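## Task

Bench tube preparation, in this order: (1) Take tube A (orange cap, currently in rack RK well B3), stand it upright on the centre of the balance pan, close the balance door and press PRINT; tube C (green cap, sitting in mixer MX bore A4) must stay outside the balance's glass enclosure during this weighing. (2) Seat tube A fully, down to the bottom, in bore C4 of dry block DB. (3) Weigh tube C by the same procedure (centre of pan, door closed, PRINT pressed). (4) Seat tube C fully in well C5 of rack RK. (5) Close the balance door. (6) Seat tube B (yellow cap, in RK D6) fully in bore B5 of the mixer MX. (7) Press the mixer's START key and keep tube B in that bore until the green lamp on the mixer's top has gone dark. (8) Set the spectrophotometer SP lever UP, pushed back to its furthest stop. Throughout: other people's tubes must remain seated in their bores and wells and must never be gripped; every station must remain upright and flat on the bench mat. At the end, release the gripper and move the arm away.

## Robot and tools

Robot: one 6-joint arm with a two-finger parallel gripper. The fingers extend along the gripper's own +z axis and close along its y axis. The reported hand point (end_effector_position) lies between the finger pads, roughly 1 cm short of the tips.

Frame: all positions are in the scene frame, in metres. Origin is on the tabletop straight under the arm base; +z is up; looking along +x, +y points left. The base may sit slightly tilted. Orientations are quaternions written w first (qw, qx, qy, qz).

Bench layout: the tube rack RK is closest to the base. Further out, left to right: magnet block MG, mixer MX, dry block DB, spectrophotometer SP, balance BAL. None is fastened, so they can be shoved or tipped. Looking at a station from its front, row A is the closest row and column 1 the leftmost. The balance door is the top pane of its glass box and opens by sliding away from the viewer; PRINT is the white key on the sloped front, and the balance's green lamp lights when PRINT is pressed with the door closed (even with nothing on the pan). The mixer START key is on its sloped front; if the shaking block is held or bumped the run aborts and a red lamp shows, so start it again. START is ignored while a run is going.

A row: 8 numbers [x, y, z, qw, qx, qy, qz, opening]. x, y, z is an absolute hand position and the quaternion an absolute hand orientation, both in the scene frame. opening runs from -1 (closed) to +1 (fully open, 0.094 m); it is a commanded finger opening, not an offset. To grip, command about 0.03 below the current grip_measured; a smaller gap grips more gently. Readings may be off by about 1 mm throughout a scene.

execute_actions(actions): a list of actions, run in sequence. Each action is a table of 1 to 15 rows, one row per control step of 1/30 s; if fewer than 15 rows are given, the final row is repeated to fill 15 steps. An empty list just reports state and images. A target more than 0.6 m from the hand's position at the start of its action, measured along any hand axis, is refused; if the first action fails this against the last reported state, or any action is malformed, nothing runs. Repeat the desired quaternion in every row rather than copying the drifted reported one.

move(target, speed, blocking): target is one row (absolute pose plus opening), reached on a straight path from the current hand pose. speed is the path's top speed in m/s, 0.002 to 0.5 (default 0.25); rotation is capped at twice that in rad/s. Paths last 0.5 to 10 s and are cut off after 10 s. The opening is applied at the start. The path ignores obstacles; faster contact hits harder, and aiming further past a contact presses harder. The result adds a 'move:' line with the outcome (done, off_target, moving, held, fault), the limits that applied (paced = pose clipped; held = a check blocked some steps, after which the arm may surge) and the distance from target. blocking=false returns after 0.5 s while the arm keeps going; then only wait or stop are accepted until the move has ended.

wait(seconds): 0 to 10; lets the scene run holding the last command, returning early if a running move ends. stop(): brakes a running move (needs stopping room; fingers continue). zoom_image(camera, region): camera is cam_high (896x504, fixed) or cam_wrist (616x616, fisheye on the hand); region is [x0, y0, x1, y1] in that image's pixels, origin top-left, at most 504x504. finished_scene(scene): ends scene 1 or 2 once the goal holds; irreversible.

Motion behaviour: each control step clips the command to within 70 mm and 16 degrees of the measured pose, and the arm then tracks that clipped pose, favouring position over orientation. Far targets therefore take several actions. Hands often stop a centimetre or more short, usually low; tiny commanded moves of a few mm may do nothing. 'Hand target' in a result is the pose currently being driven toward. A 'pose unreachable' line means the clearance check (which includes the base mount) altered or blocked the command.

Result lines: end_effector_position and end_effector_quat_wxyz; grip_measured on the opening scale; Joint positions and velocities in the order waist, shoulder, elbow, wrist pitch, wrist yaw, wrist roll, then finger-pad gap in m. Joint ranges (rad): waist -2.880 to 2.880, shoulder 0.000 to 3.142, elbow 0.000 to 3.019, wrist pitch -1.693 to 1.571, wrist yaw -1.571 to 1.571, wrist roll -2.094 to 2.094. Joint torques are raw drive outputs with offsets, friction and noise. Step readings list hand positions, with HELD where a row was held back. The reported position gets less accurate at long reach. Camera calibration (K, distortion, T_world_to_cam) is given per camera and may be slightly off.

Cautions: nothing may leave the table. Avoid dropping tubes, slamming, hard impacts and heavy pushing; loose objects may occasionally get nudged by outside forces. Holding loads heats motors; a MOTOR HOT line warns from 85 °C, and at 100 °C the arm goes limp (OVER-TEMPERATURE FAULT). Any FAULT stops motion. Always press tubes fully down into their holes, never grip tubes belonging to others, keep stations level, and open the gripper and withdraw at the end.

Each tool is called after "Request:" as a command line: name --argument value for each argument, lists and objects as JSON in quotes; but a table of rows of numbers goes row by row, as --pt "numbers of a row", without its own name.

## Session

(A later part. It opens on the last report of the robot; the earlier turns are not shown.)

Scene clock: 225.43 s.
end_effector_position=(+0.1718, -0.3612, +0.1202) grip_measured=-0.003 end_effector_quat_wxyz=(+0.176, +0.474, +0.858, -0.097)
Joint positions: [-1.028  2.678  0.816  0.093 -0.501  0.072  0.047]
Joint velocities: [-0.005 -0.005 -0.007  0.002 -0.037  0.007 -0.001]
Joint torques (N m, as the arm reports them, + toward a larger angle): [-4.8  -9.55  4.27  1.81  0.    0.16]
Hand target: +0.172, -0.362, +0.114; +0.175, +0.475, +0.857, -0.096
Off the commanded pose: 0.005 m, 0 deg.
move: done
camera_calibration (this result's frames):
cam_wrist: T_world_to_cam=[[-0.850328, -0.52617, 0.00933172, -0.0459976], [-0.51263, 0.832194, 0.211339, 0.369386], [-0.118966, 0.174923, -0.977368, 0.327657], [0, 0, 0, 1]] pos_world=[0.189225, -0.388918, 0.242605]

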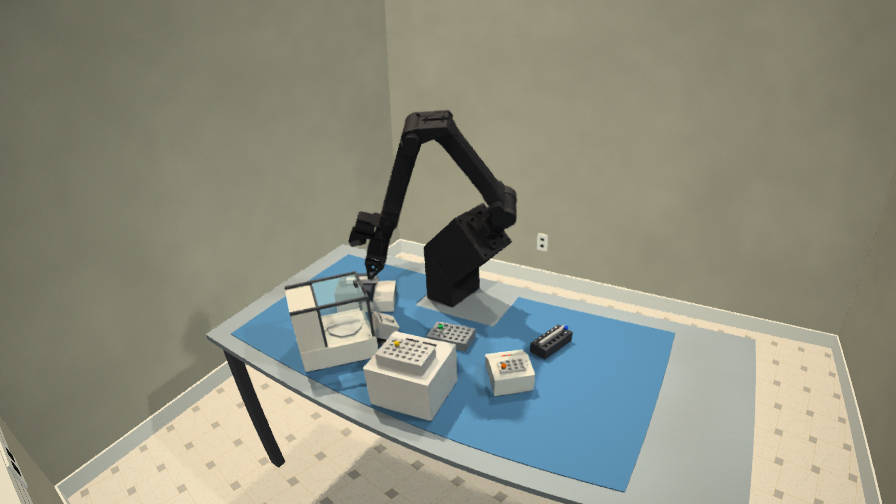

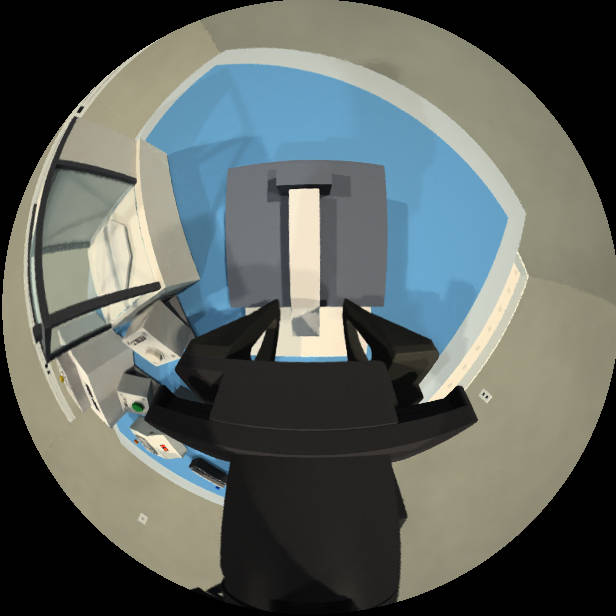

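Request:
move --target '[0.170,-0.349,0.088,0.175,0.475,0.857,-0.097,0]' --speed 0.04

Request:
zoom_image --camera "cam_wrist" --region '[230,190,410,370]'

Scene clock: 226.80 s.
end_effector_position=(+0.1743, -0.3537, +0.0966) grip_measured=-0.003 end_effector_quat_wxyz=(+0.181, +0.468, +0.859, -0.100)
Joint positions: [-0.966  2.728  0.795  0.213 -0.512  0.139  0.047]
Joint velocities: [-0.024 -0.005 -0.002 -0.012 -0.051  0.066 -0.   ]
Joint torques (N m, as the arm reports them, + toward a larger angle): [-5.36 -9.45  2.84  1.82  0.    0.17]
Hand target: +0.170, -0.349, +0.088; +0.175, +0.475, +0.857, -0.096
Off the commanded pose: 0.011 m, 1 deg.
move: off_target
camera_calibration (this result's frames):
cam_wrist: T_world_to_cam=[[-0.844777, -0.53498, 0.0121546, -0.0440582], [-0.522207, 0.829142, 0.19956, 0.371213], [-0.116838, 0.162236, -0.97981, 0.29898], [0, 0, 0, 1]] pos_world=[0.191563, -0.379864, 0.2194]

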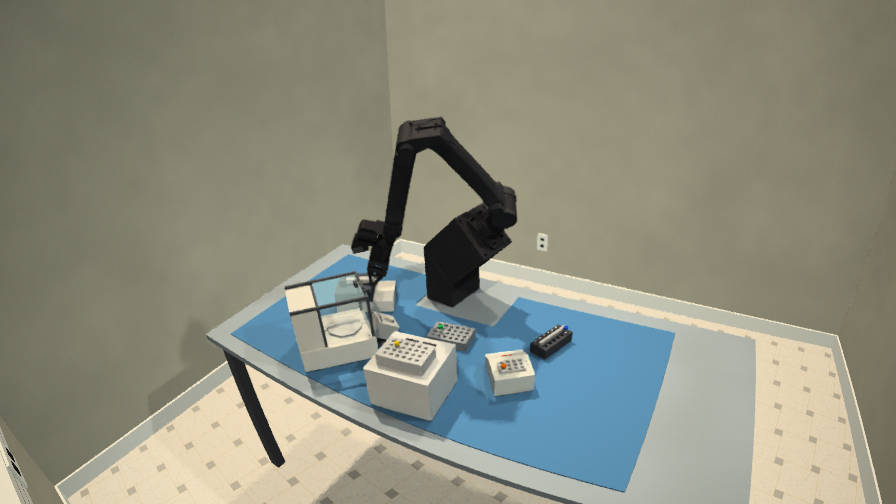

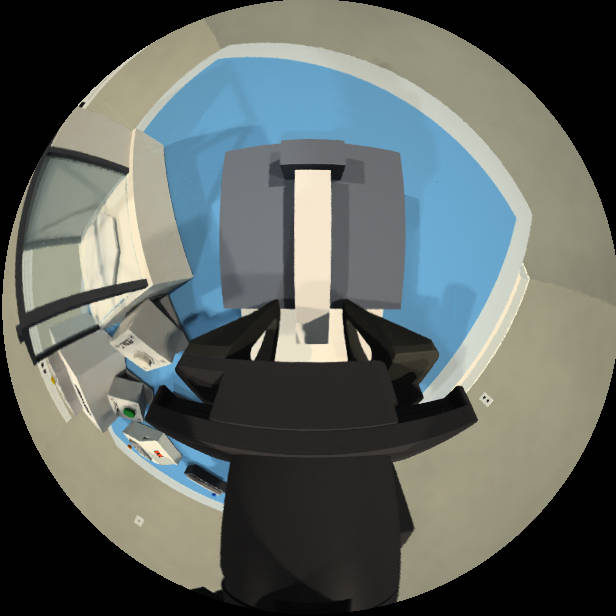

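Region (230, 190, 410, 370) of cam_wrist's 616x616 image, scaled by 2.800, with more detail than that image has.

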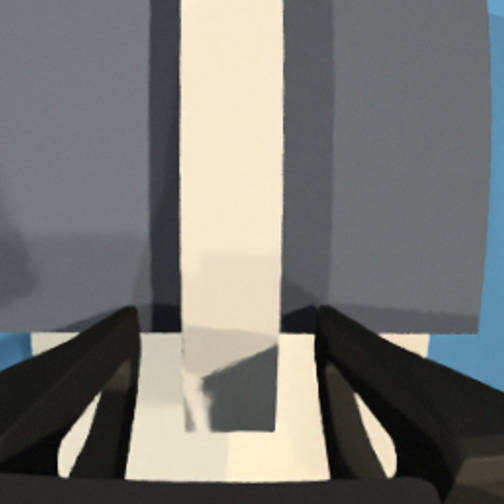

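Request:
execute_actions --actions '[[[0.172,-0.353,0.091,0.175,0.475,0.857,-0.097,-0.12],[0.172,-0.353,0.091,0.175,0.475,0.857,-0.097,-0.22],[0.172,-0.353,0.091,0.175,0.475,0.857,-0.097,-0.3],[0.172,-0.353,0.091,0.175,0.475,0.857,-0.097,-0.36],[0.172,-0.353,0.091,0.175,0.475,0.857,-0.097,-0.41],[0.172,-0.353,0.091,0.175,0.475,0.857,-0.097,-0.44],[0.172,-0.353,0.091,0.175,0.475,0.857,-0.097,-0.46],[0.172,-0.353,0.091,0.175,0.475,0.857,-0.097,-0.48],[0.172,-0.353,0.091,0.175,0.475,0.857,-0.097,-0.5],[0.172,-0.353,0.091,0.175,0.475,0.857,-0.097,-0.52],[0.172,-0.353,0.091,0.175,0.475,0.857,-0.097,-0.53]]]'

Request:
move --target '[0.187,-0.375,0.158,0.175,0.475,0.857,-0.097,-0.53]' --speed 0.04

Scene clock: 228.07 s.
end_effector_position=(+0.1739, -0.3542, +0.0966) grip_measured=-0.526 end_effector_quat_wxyz=(+0.180, +0.470, +0.858, -0.101)
Joint positions: [-0.966  2.728  0.795  0.213 -0.508  0.142  0.022]
Joint velocities: [-0.015 -0.005 -0.007 -0.007 -0.022  0.037 -0.002]
Joint torques (N m, as the arm reports them, + toward a larger angle): [ -5.42 -10.08   3.62   0.91   0.03   0.11]
Hand target: +0.172, -0.353, +0.091; +0.175, +0.475, +0.857, -0.097
Off the commanded pose: 0.006 m, 1 deg.
Step readings (end_effector_position):
0: (+0.1744, -0.3538, +0.0966)
1: (+0.1743, -0.3539, +0.0966)
2: (+0.1743, -0.3539, +0.0966)
4: (+0.1743, -0.3539, +0.0966)
8: (+0.1743, -0.3539, +0.0966)
15: end_effector_position above
camera_calibration (this result's frames):
cam_wrist: T_world_to_cam=[[-0.847146, -0.531169, 0.0142461, -0.0431355], [-0.518232, 0.831843, 0.198678, 0.371712], [-0.117382, 0.160927, -0.979961, 0.298723], [0, 0, 0, 1]] pos_world=[0.191156, -0.380191, 0.2195]

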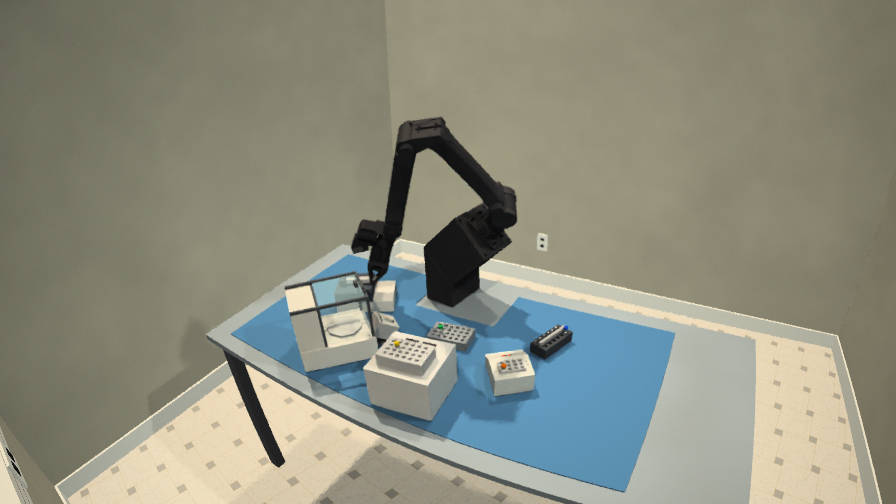

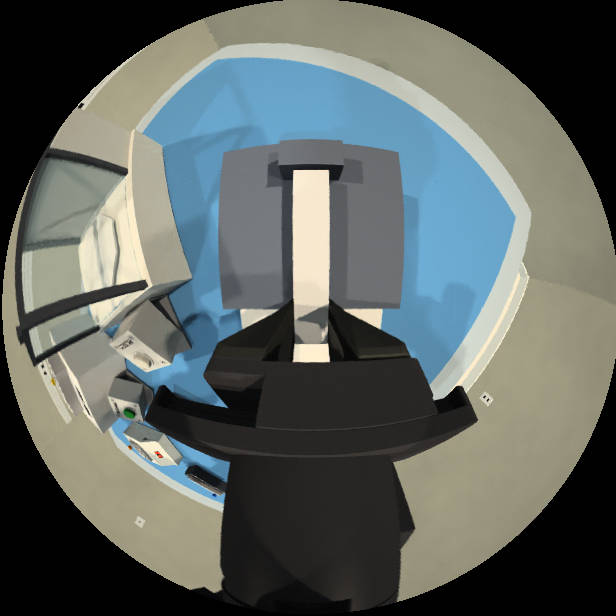

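Scene clock: 230.03 s.
end_effector_position=(+0.1794, -0.3647, +0.1449) grip_measured=-0.526 end_effector_quat_wxyz=(+0.162, +0.476, +0.859, -0.094)
Joint positions: [-1.047  2.614  0.848 -0.043 -0.489  0.037  0.022]
Joint velocities: [-0.024 -0.005 -0.012  0.002 -0.007 -0.007 -0.001]
Joint torques (N m, as the arm reports them, + toward a larger angle): [ -7.16 -13.25   6.33   0.26   0.07   0.02]
Hand target: +0.186, -0.375, +0.159; +0.175, +0.475, +0.857, -0.098
Off the commanded pose: 0.018 m, 2 deg.
move: off_target
camera_calibration (this result's frames):
cam_wrist: T_world_to_cam=[[-0.852176, -0.522935, 0.0183138, -0.0414242], [-0.504373, 0.830237, 0.237306, 0.365048], [-0.1393, 0.192989, -0.971262, 0.362733], [0, 0, 0, 1]] pos_world=[0.199348, -0.394743, 0.266439]

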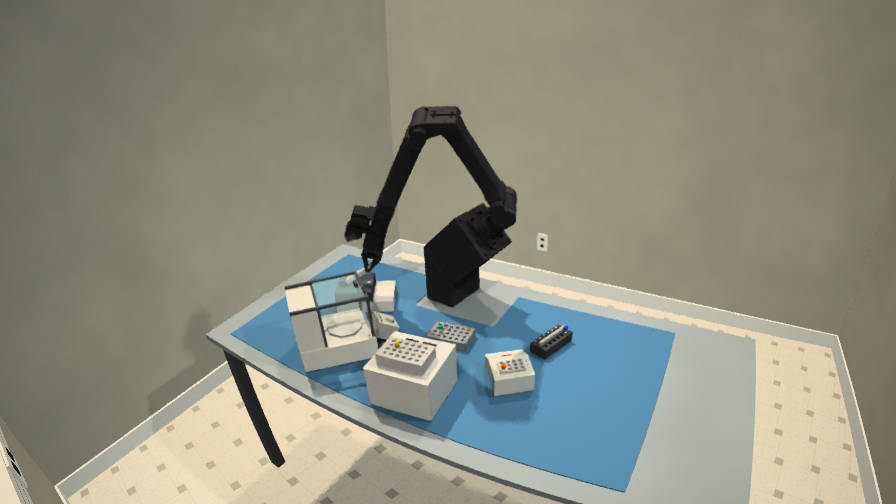

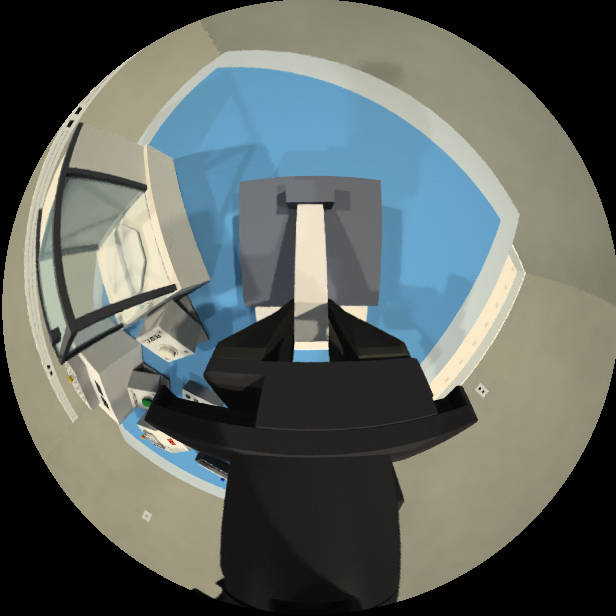

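Works.

Request:
move --target '[0.21,-0.41,0.198,0.175,0.475,0.857,-0.097,-0.545]' --speed 0.04

Request:
move --target '[0.234,-0.448,0.21,0.175,0.475,0.857,-0.097,-0.545]' --speed 0.04

Scene clock: 232.53 s.
end_effector_position=(+0.1849, -0.3738, +0.1596) grip_measured=-0.534 end_effector_quat_wxyz=(+0.130, +0.481, +0.864, -0.076)
Joint positions: [-1.065  2.602  0.935 -0.236 -0.485 -0.017  0.022]
Joint velocities: [-0.005 -0.005 -0.002  0.007  0.022  0.037  0.001]
Joint torques (N m, as the arm reports them, + toward a larger angle): [ -8.22 -15.74  10.06   0.85   0.11   0.24]
Hand target: +0.209, -0.407, +0.200; +0.175, +0.475, +0.857, -0.098
Off the commanded pose: 0.058 m, 6 deg.
move: off_target
camera_calibration (this result's frames):
cam_wrist: T_world_to_cam=[[-0.853758, -0.520402, 0.0166987, -0.0402549], [-0.490506, 0.814641, 0.309457, 0.351968], [-0.174646, 0.25601, -0.950767, 0.406306], [0, 0, 0, 1]] pos_world=[0.209234, -0.411695, 0.278056]

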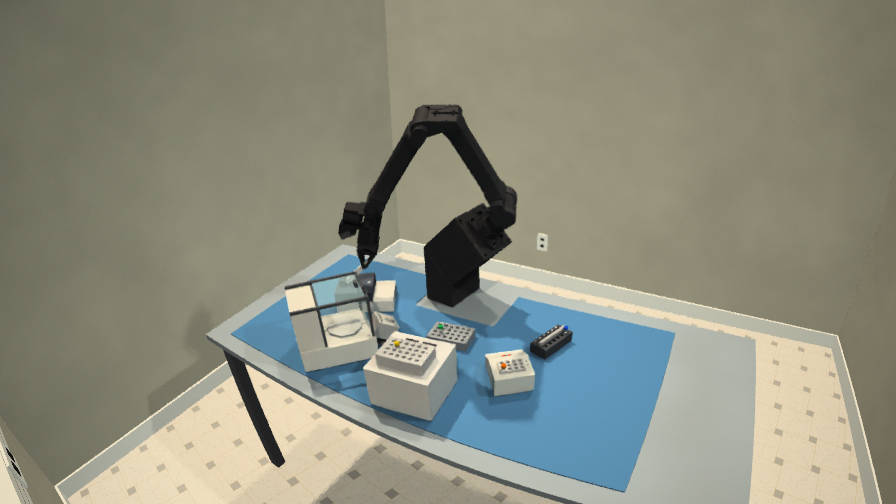

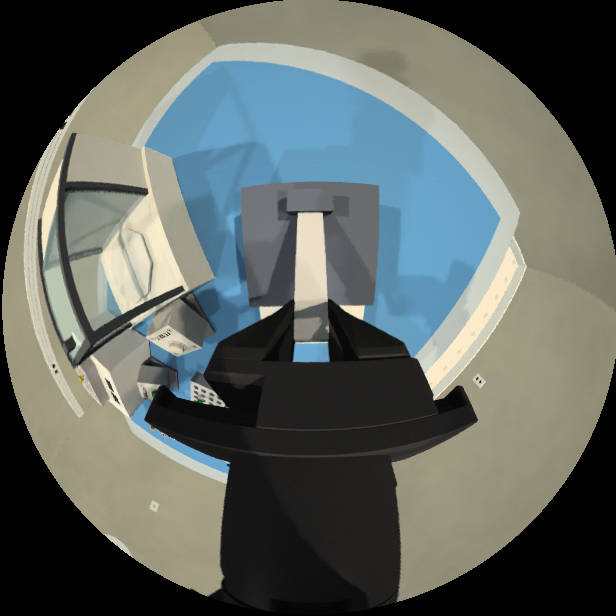

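Scene clock: 235.33 s.
end_effector_position=(+0.1886, -0.3792, +0.1657) grip_measured=-0.534 end_effector_quat_wxyz=(+0.108, +0.484, +0.866, -0.066)
Joint positions: [-1.066  2.607  0.992 -0.343 -0.478 -0.04   0.022]
Joint velocities: [-0.005 -0.005  0.002  0.002 -0.022 -0.007 -0.   ]
Joint torques (N m, as the arm reports them, + toward a larger angle): [ -7.99 -14.22  13.64   2.51  -0.29   0.53]
Hand target: +0.227, -0.432, +0.211; +0.175, +0.474, +0.857, -0.096
Off the commanded pose: 0.094 m, 9 deg; position clipped at the last step of the last action.
move: off_target; limits=paced
camera_calibration (this result's frames):
cam_wrist: T_world_to_cam=[[-0.855937, -0.516642, 0.0212873, -0.038912], [-0.47662, 0.804258, 0.354967, 0.342203], [-0.200511, 0.293683, -0.934637, 0.43061], [0, 0, 0, 1]] pos_world=[0.216137, -0.421786, 0.281822]

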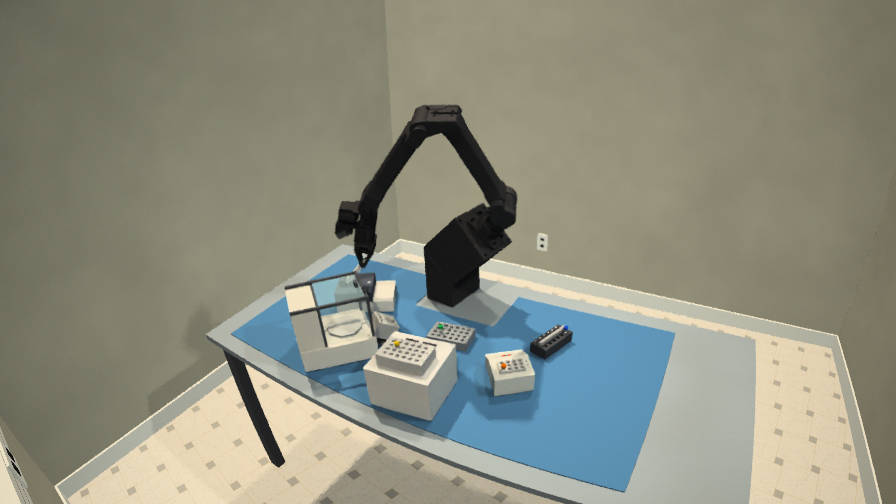

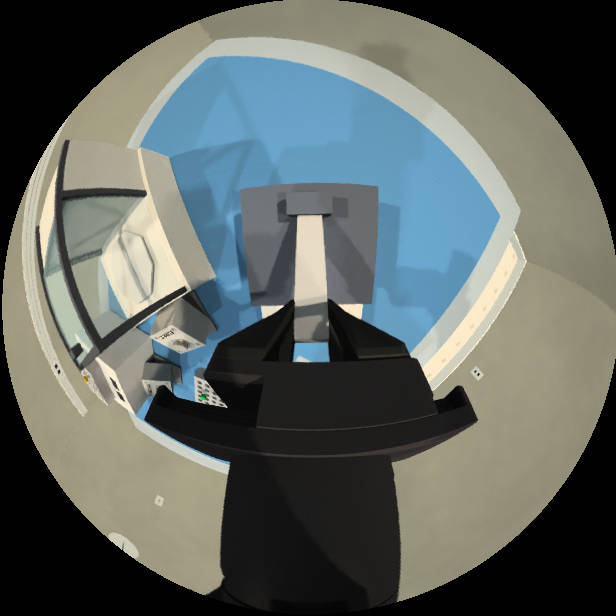

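Request:
move --target '[0.208,-0.407,0.197,0.0,0.485,0.875,0.0,-0.532]' --speed 0.05

Scene clock: 238.30 s.
end_effector_position=(+0.1960, -0.3925, +0.1784) grip_measured=-0.530 end_effector_quat_wxyz=(-0.012, +0.486, +0.874, +0.003)
Joint positions: [-1.065  2.71   1.275 -0.834 -0.452 -0.187  0.022]
Joint velocities: [-0.005 -0.024 -0.002 -0.012  0.051  0.051  0.001]
Joint torques (N m, as the arm reports them, + toward a larger angle): [ -8.01 -15.45   9.63  -1.23  -0.01   0.  ]
Hand target: +0.207, -0.406, +0.196; -0.000, +0.485, +0.875, -0.001
Off the commanded pose: 0.026 m, 1 deg.
move: off_target
camera_calibration (this result's frames):
cam_wrist: T_world_to_cam=[[-0.850538, -0.525591, 0.0184302, -0.0438176], [-0.411689, 0.687204, 0.598551, 0.249757], [-0.327258, 0.501503, -0.800873, 0.530451], [0, 0, 0, 1]] pos_world=[0.239148, -0.460687, 0.276139]

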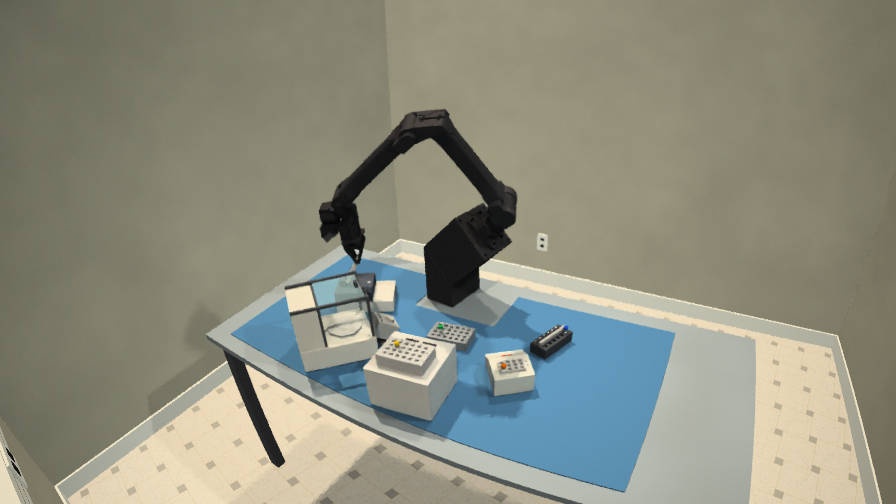

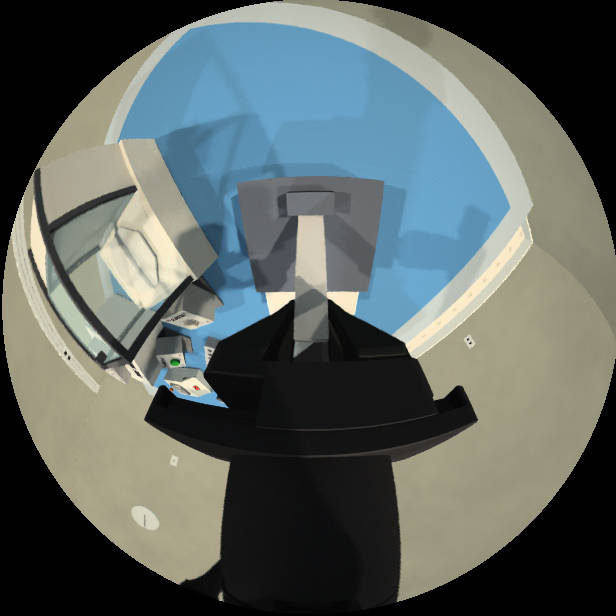

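Request:
move --target '[0.229,-0.441,0.208,-0.07,0.483,0.872,0.039,-0.527]' --speed 0.05

Scene clock: 240.13 s.
end_effector_position=(+0.2092, -0.4144, +0.1889) grip_measured=-0.525 end_effector_quat_wxyz=(-0.094, +0.494, +0.863, +0.056)
Joint positions: [-1.057  2.845  1.551 -1.184 -0.428 -0.247  0.022]
Joint velocities: [-0.015 -0.005  0.012 -0.017  0.081  0.007  0.   ]
Joint torques (N m, as the arm reports them, + toward a larger angle): [ -8.79 -16.41  12.26  -0.55   0.02  -0.02]
Hand target: +0.228, -0.438, +0.209; -0.070, +0.483, +0.872, +0.038
Off the commanded pose: 0.038 m, 4 deg.
move: off_target
camera_calibration (this result's frames):
cam_wrist: T_world_to_cam=[[-0.862386, -0.506177, 0.00864512, -0.0319197], [-0.333942, 0.581614, 0.74176, 0.176902], [-0.38049, 0.636797, -0.670609, 0.596817], [0, 0, 0, 1]] pos_world=[0.258631, -0.499097, 0.269288]

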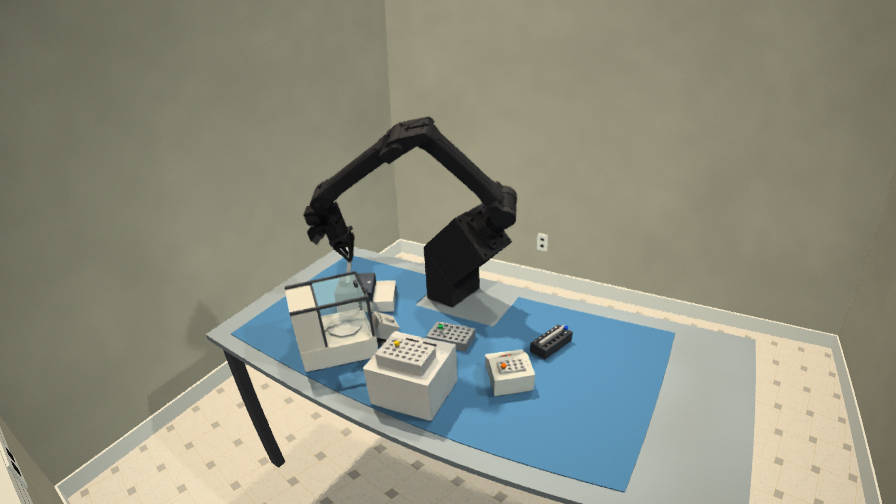

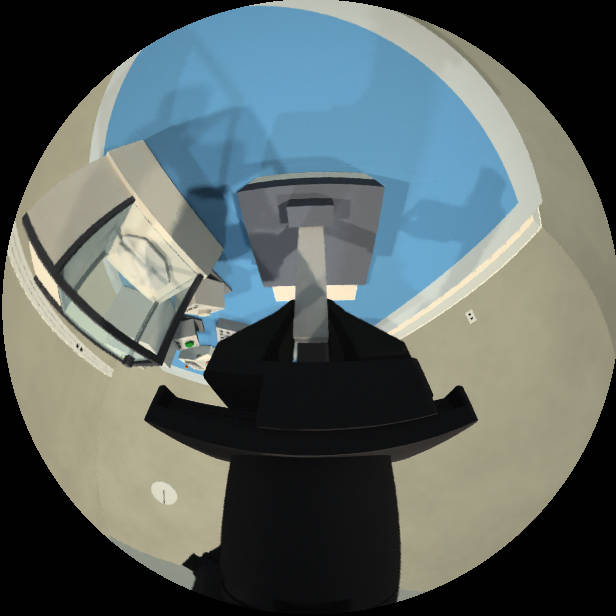

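Request:
move --target '[0.247,-0.468,0.207,-0.07,0.483,0.872,0.039,-0.52]' --speed 0.04

Scene clock: 242.23 s.
end_effector_position=(+0.2274, -0.4428, +0.1913) grip_measured=-0.520 end_effector_quat_wxyz=(-0.093, +0.491, +0.864, +0.057)
Joint positions: [-1.049  2.911  1.69  -1.255 -0.437 -0.247  0.023]
Joint velocities: [-0.015  0.005 -0.017 -0.002 -0.007 -0.037 -0.   ]
Joint torques (N m, as the arm reports them, + toward a larger angle): [ -8.45 -17.64  12.67  -0.33  -0.03   0.08]
Hand target: +0.247, -0.465, +0.208; -0.070, +0.483, +0.872, +0.039
Off the commanded pose: 0.036 m, 4 deg.
move: off_target
camera_calibration (this result's frames):
cam_wrist: T_world_to_cam=[[-0.859791, -0.510621, 0.00503205, -0.0324552], [-0.339578, 0.57909, 0.741175, 0.198037], [-0.381374, 0.635547, -0.671293, 0.623195], [0, 0, 0, 1]] pos_world=[0.277015, -0.527323, 0.271729]

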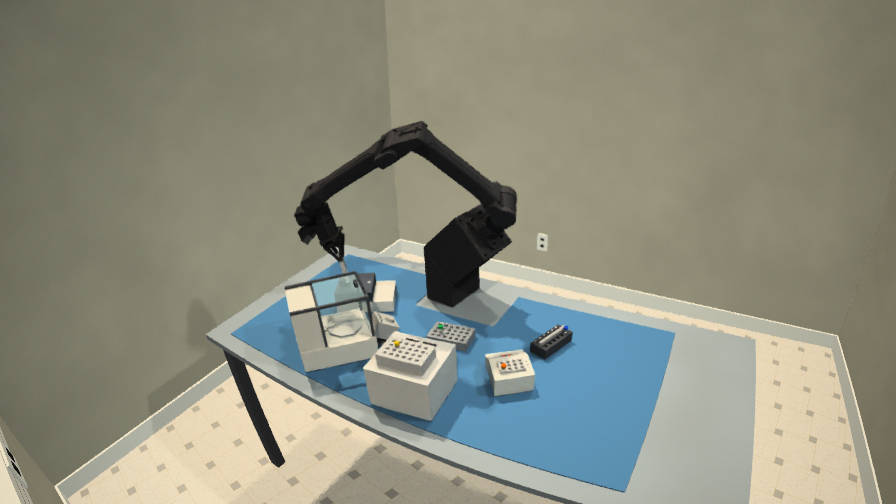

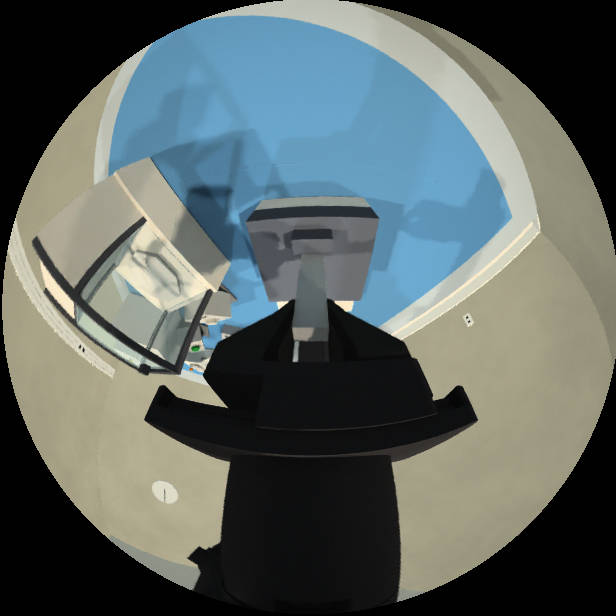

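Request:
move --target '[0.26,-0.489,0.2,-0.07,0.483,0.872,0.039,-0.515]' --speed 0.03

Request:
zoom_image --camera "cam_high" --region '[290,220,410,310]'

Scene clock: 244.53 s.
end_effector_position=(+0.2325, -0.4513, +0.1905) grip_measured=-0.516 end_effector_quat_wxyz=(-0.105, +0.497, +0.859, +0.069)
Joint positions: [-1.046  2.958  1.771 -1.326 -0.442 -0.247  0.023]
Joint velocities: [-0.005 -0.005  0.012 -0.032  0.022 -0.081  0.   ]
Joint torques (N m, as the arm reports them, + toward a larger angle): [ -7.87 -17.34  14.61   0.98  -0.21   0.17]
Hand target: +0.260, -0.485, +0.203; -0.069, +0.483, +0.872, +0.039
Off the commanded pose: 0.048 m, 6 deg.
move: off_target
camera_calibration (this result's frames):
cam_wrist: T_world_to_cam=[[-0.867802, -0.496907, -0.00173077, -0.0230654], [-0.32246, 0.560489, 0.762805, 0.188764], [-0.378073, 0.662522, -0.646626, 0.63673], [0, 0, 0, 1]] pos_world=[0.281583, -0.539109, 0.267696]

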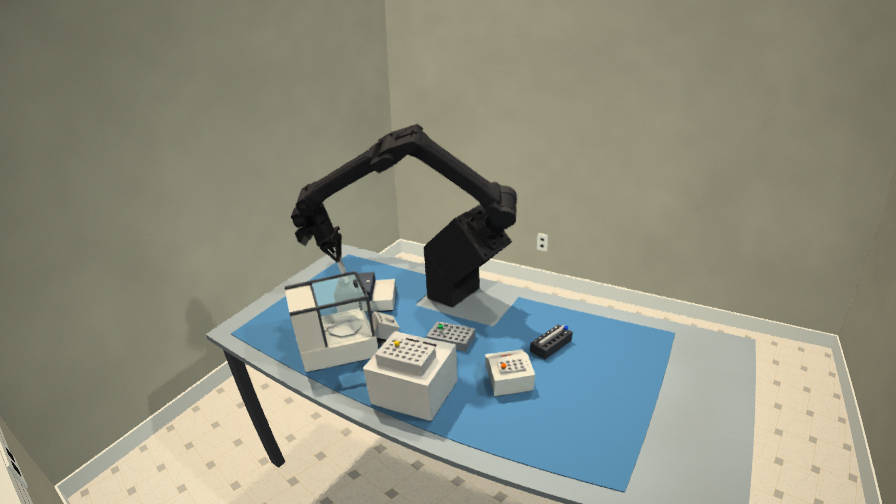

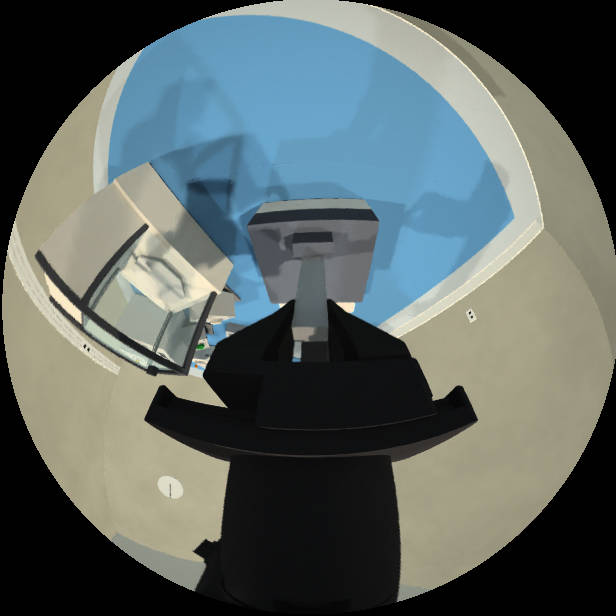

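Region (290, 220, 410, 310) of cam_high's 896x504 image, scaled by 4.200, with more detail than that image has; it fills the top 378 rows of this view, and the rest is white.

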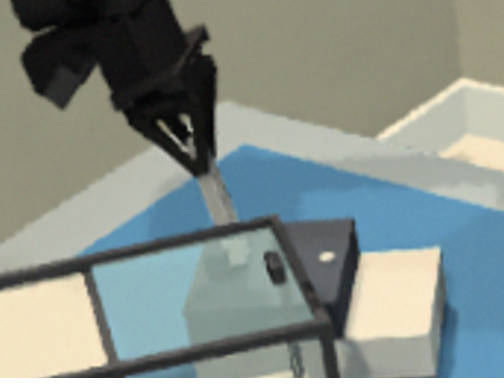

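Request:
execute_actions --actions '[[[0.256,-0.481,0.202,-0.075,0.485,0.87,0.043,-0.515],[0.252,-0.477,0.201,-0.08,0.486,0.869,0.046,-0.515],[0.249,-0.473,0.2,-0.085,0.488,0.867,0.05,-0.515],[0.246,-0.469,0.2,-0.09,0.49,0.865,0.054,-0.515],[0.243,-0.465,0.2,-0.095,0.49,0.865,0.056,-0.515],[0.24,-0.461,0.2,-0.095,0.49,0.865,0.056,-0.515],[0.24,-0.461,0.2,-0.095,0.49,0.865,0.056,-0.5],[0.24,-0.461,0.2,-0.095,0.49,0.865,0.056,-0.48],[0.24,-0.461,0.2,-0.095,0.49,0.865,0.056,-0.44],[0.24,-0.461,0.2,-0.095,0.49,0.865,0.056,-0.35],[0.24,-0.461,0.2,-0.095,0.49,0.865,0.056,-0.25],[0.24,-0.461,0.2,-0.095,0.49,0.865,0.056,-0.1],[0.24,-0.461,0.2,-0.095,0.49,0.865,0.056,0]]]'

Request:
move --target '[0.235,-0.455,0.26,0,0.485,0.875,0,0]' --speed 0.12

Request:
move --target '[0.185,-0.37,0.25,0.175,0.475,0.857,-0.097,-1]' --speed 0.2

Request:
zoom_image --camera "cam_high" --region '[290,220,410,310]'

Scene clock: 245.73 s.
end_effector_position=(+0.2313, -0.4494, +0.1913) grip_measured=-0.006 end_effector_quat_wxyz=(-0.109, +0.496, +0.859, +0.069)
Joint positions: [-1.046  2.956  1.769 -1.333 -0.436 -0.251  0.047]
Joint velocities: [ 0.005 -0.005 -0.002  0.017 -0.081  0.007  0.006]
Joint torques (N m, as the arm reports them, + toward a larger angle): [ -8.93 -19.28   8.95   0.19   0.17   0.03]
Hand target: +0.240, -0.460, +0.200; -0.095, +0.490, +0.865, +0.056
Off the commanded pose: 0.017 m, 2 deg.
Step readings (end_effector_position):
0: (+0.2325, -0.4512, +0.1905)
1: (+0.2324, -0.4510, +0.1906)
2: (+0.2321, -0.4507, +0.1907)
4: (+0.2313, -0.4493, +0.1909)
8: (+0.2301, -0.4477, +0.1904)
15: end_effector_position above
camera_calibration (this result's frames):
cam_wrist: T_world_to_cam=[[-0.867004, -0.498299, 0.00183985, -0.0246582], [-0.318005, 0.556141, 0.767841, 0.182744], [-0.383637, 0.665136, -0.640638, 0.636806], [0, 0, 0, 1]] pos_world=[0.281037, -0.537481, 0.267689]

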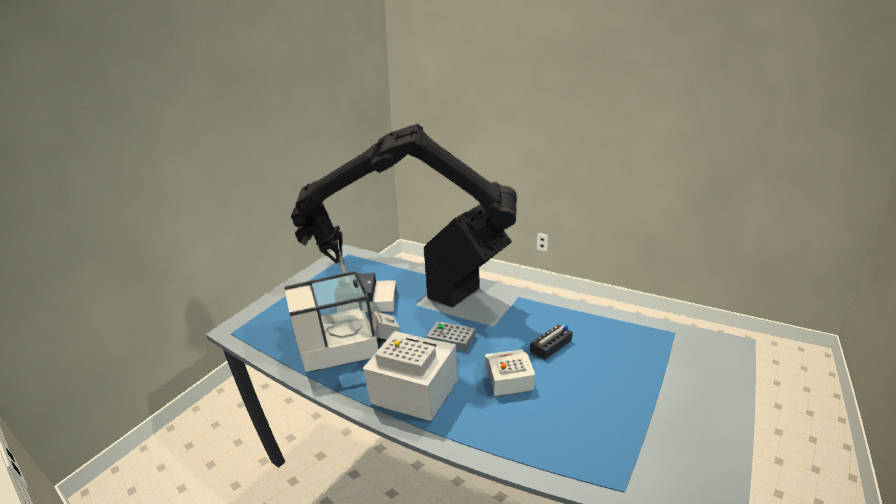

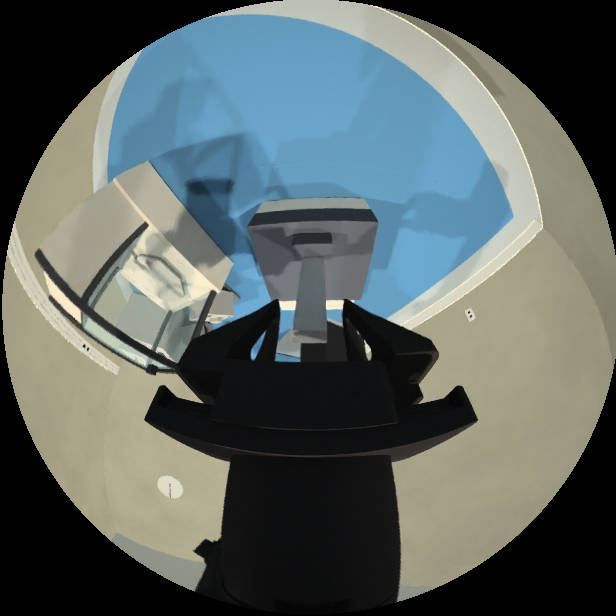

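Scene clock: 247.27 s.
end_effector_position=(+0.2383, -0.4545, +0.2617) grip_measured=-0.003 end_effector_quat_wxyz=(-0.003, +0.478, +0.878, +0.002)
Joint positions: [-1.113  2.737  1.586 -1.118 -0.431 -0.238  0.047]
Joint velocities: [-0.005 -0.005 -0.007 -0.002 -0.081  0.066 -0.001]
Joint torques (N m, as the arm reports them, + toward a larger angle): [ -8.58 -17.55   7.36   0.85   0.13   0.18]
Hand target: +0.236, -0.455, +0.262; -0.000, +0.486, +0.874, -0.000
Off the commanded pose: 0.004 m, 1 deg.
move: done
camera_calibration (this result's frames):
cam_wrist: T_world_to_cam=[[-0.841155, -0.540662, 0.0119303, -0.0493677], [-0.432746, 0.686163, 0.584732, 0.26811], [-0.324329, 0.486687, -0.811139, 0.637405], [0, 0, 0, 1]] pos_world=[0.281226, -0.520876, 0.36084]

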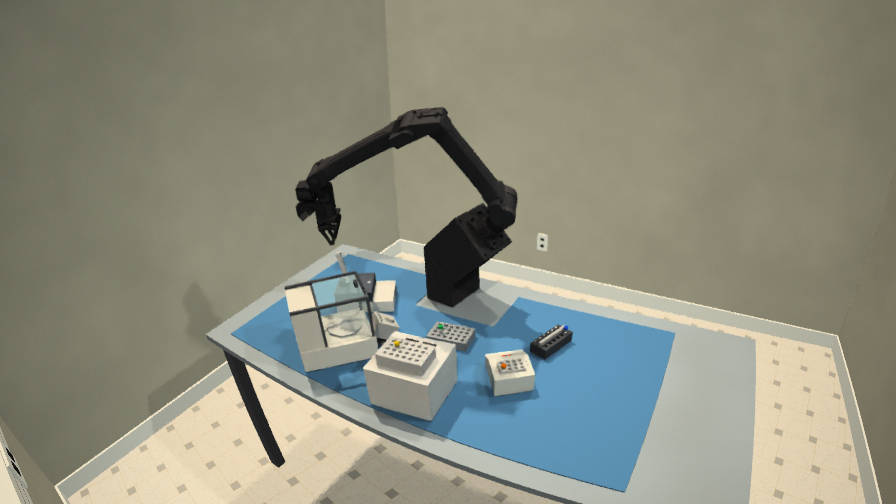

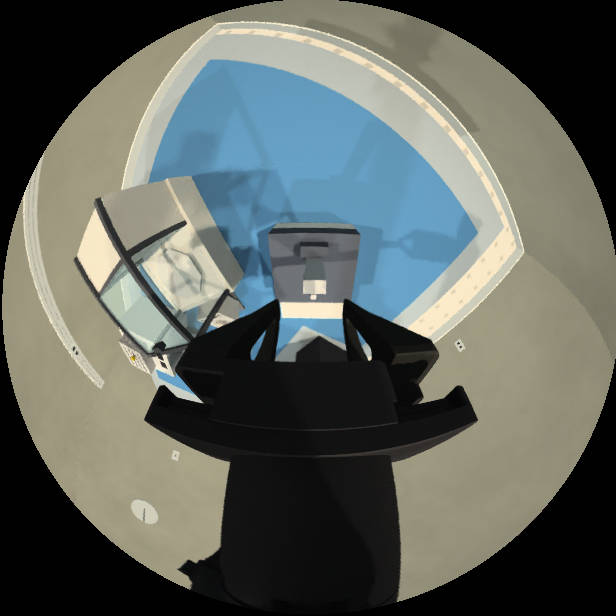

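Scene clock: 248.77 s.
end_effector_position=(+0.1842, -0.3683, +0.2478) grip_measured=-0.989 end_effector_quat_wxyz=(+0.165, +0.471, +0.862, -0.094)
Joint positions: [-1.175  2.397  0.905 -0.375 -0.461 -0.109  0.001]
Joint velocities: [-0.015 -0.005 -0.012  0.002 -0.037  0.051 -0.001]
Joint torques (N m, as the arm reports them, + toward a larger angle): [ -5.93 -11.36   6.92   1.99  -0.02   0.2 ]
Hand target: +0.185, -0.371, +0.253; +0.175, +0.475, +0.857, -0.097
Off the commanded pose: 0.003 m, 1 deg.
move: done
camera_calibration (this result's frames):
cam_wrist: T_world_to_cam=[[-0.845898, -0.533088, 0.0165605, -0.0455543], [-0.515322, 0.824922, 0.232263, 0.347291], [-0.137478, 0.187937, -0.972512, 0.462142], [0, 0, 0, 1]] pos_world=[0.203967, -0.397626, 0.369531]

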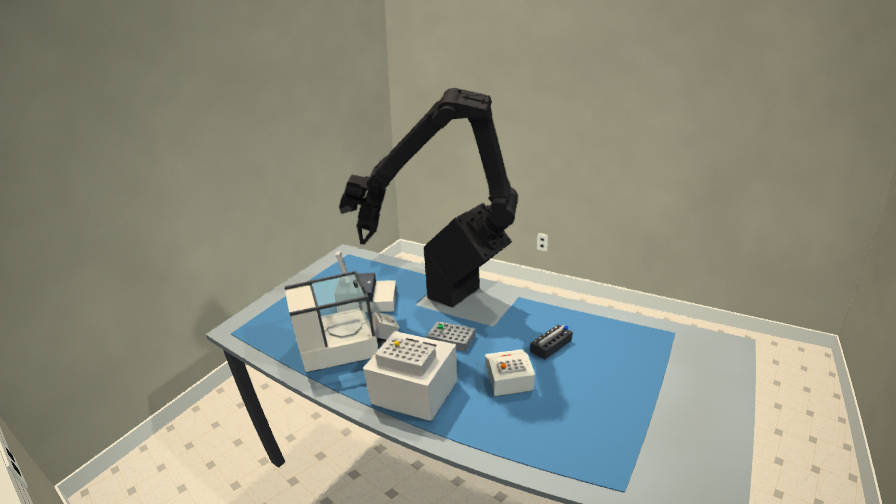

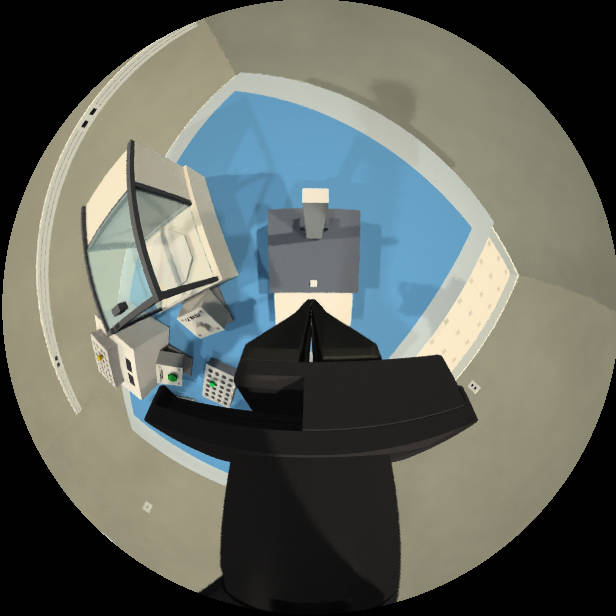

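Region (290, 220, 410, 310) of cam_high's 896x504 image, scaled by 4.200, with more detail than that image has; it fills the top 378 rows of this view, and the rest is white.

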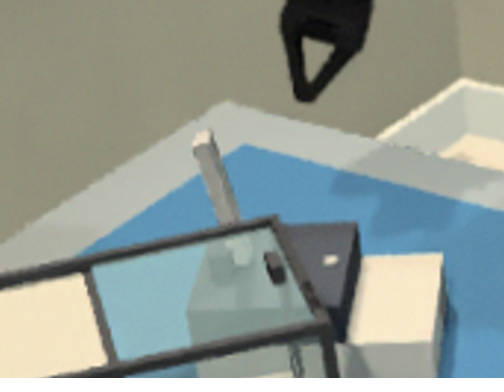

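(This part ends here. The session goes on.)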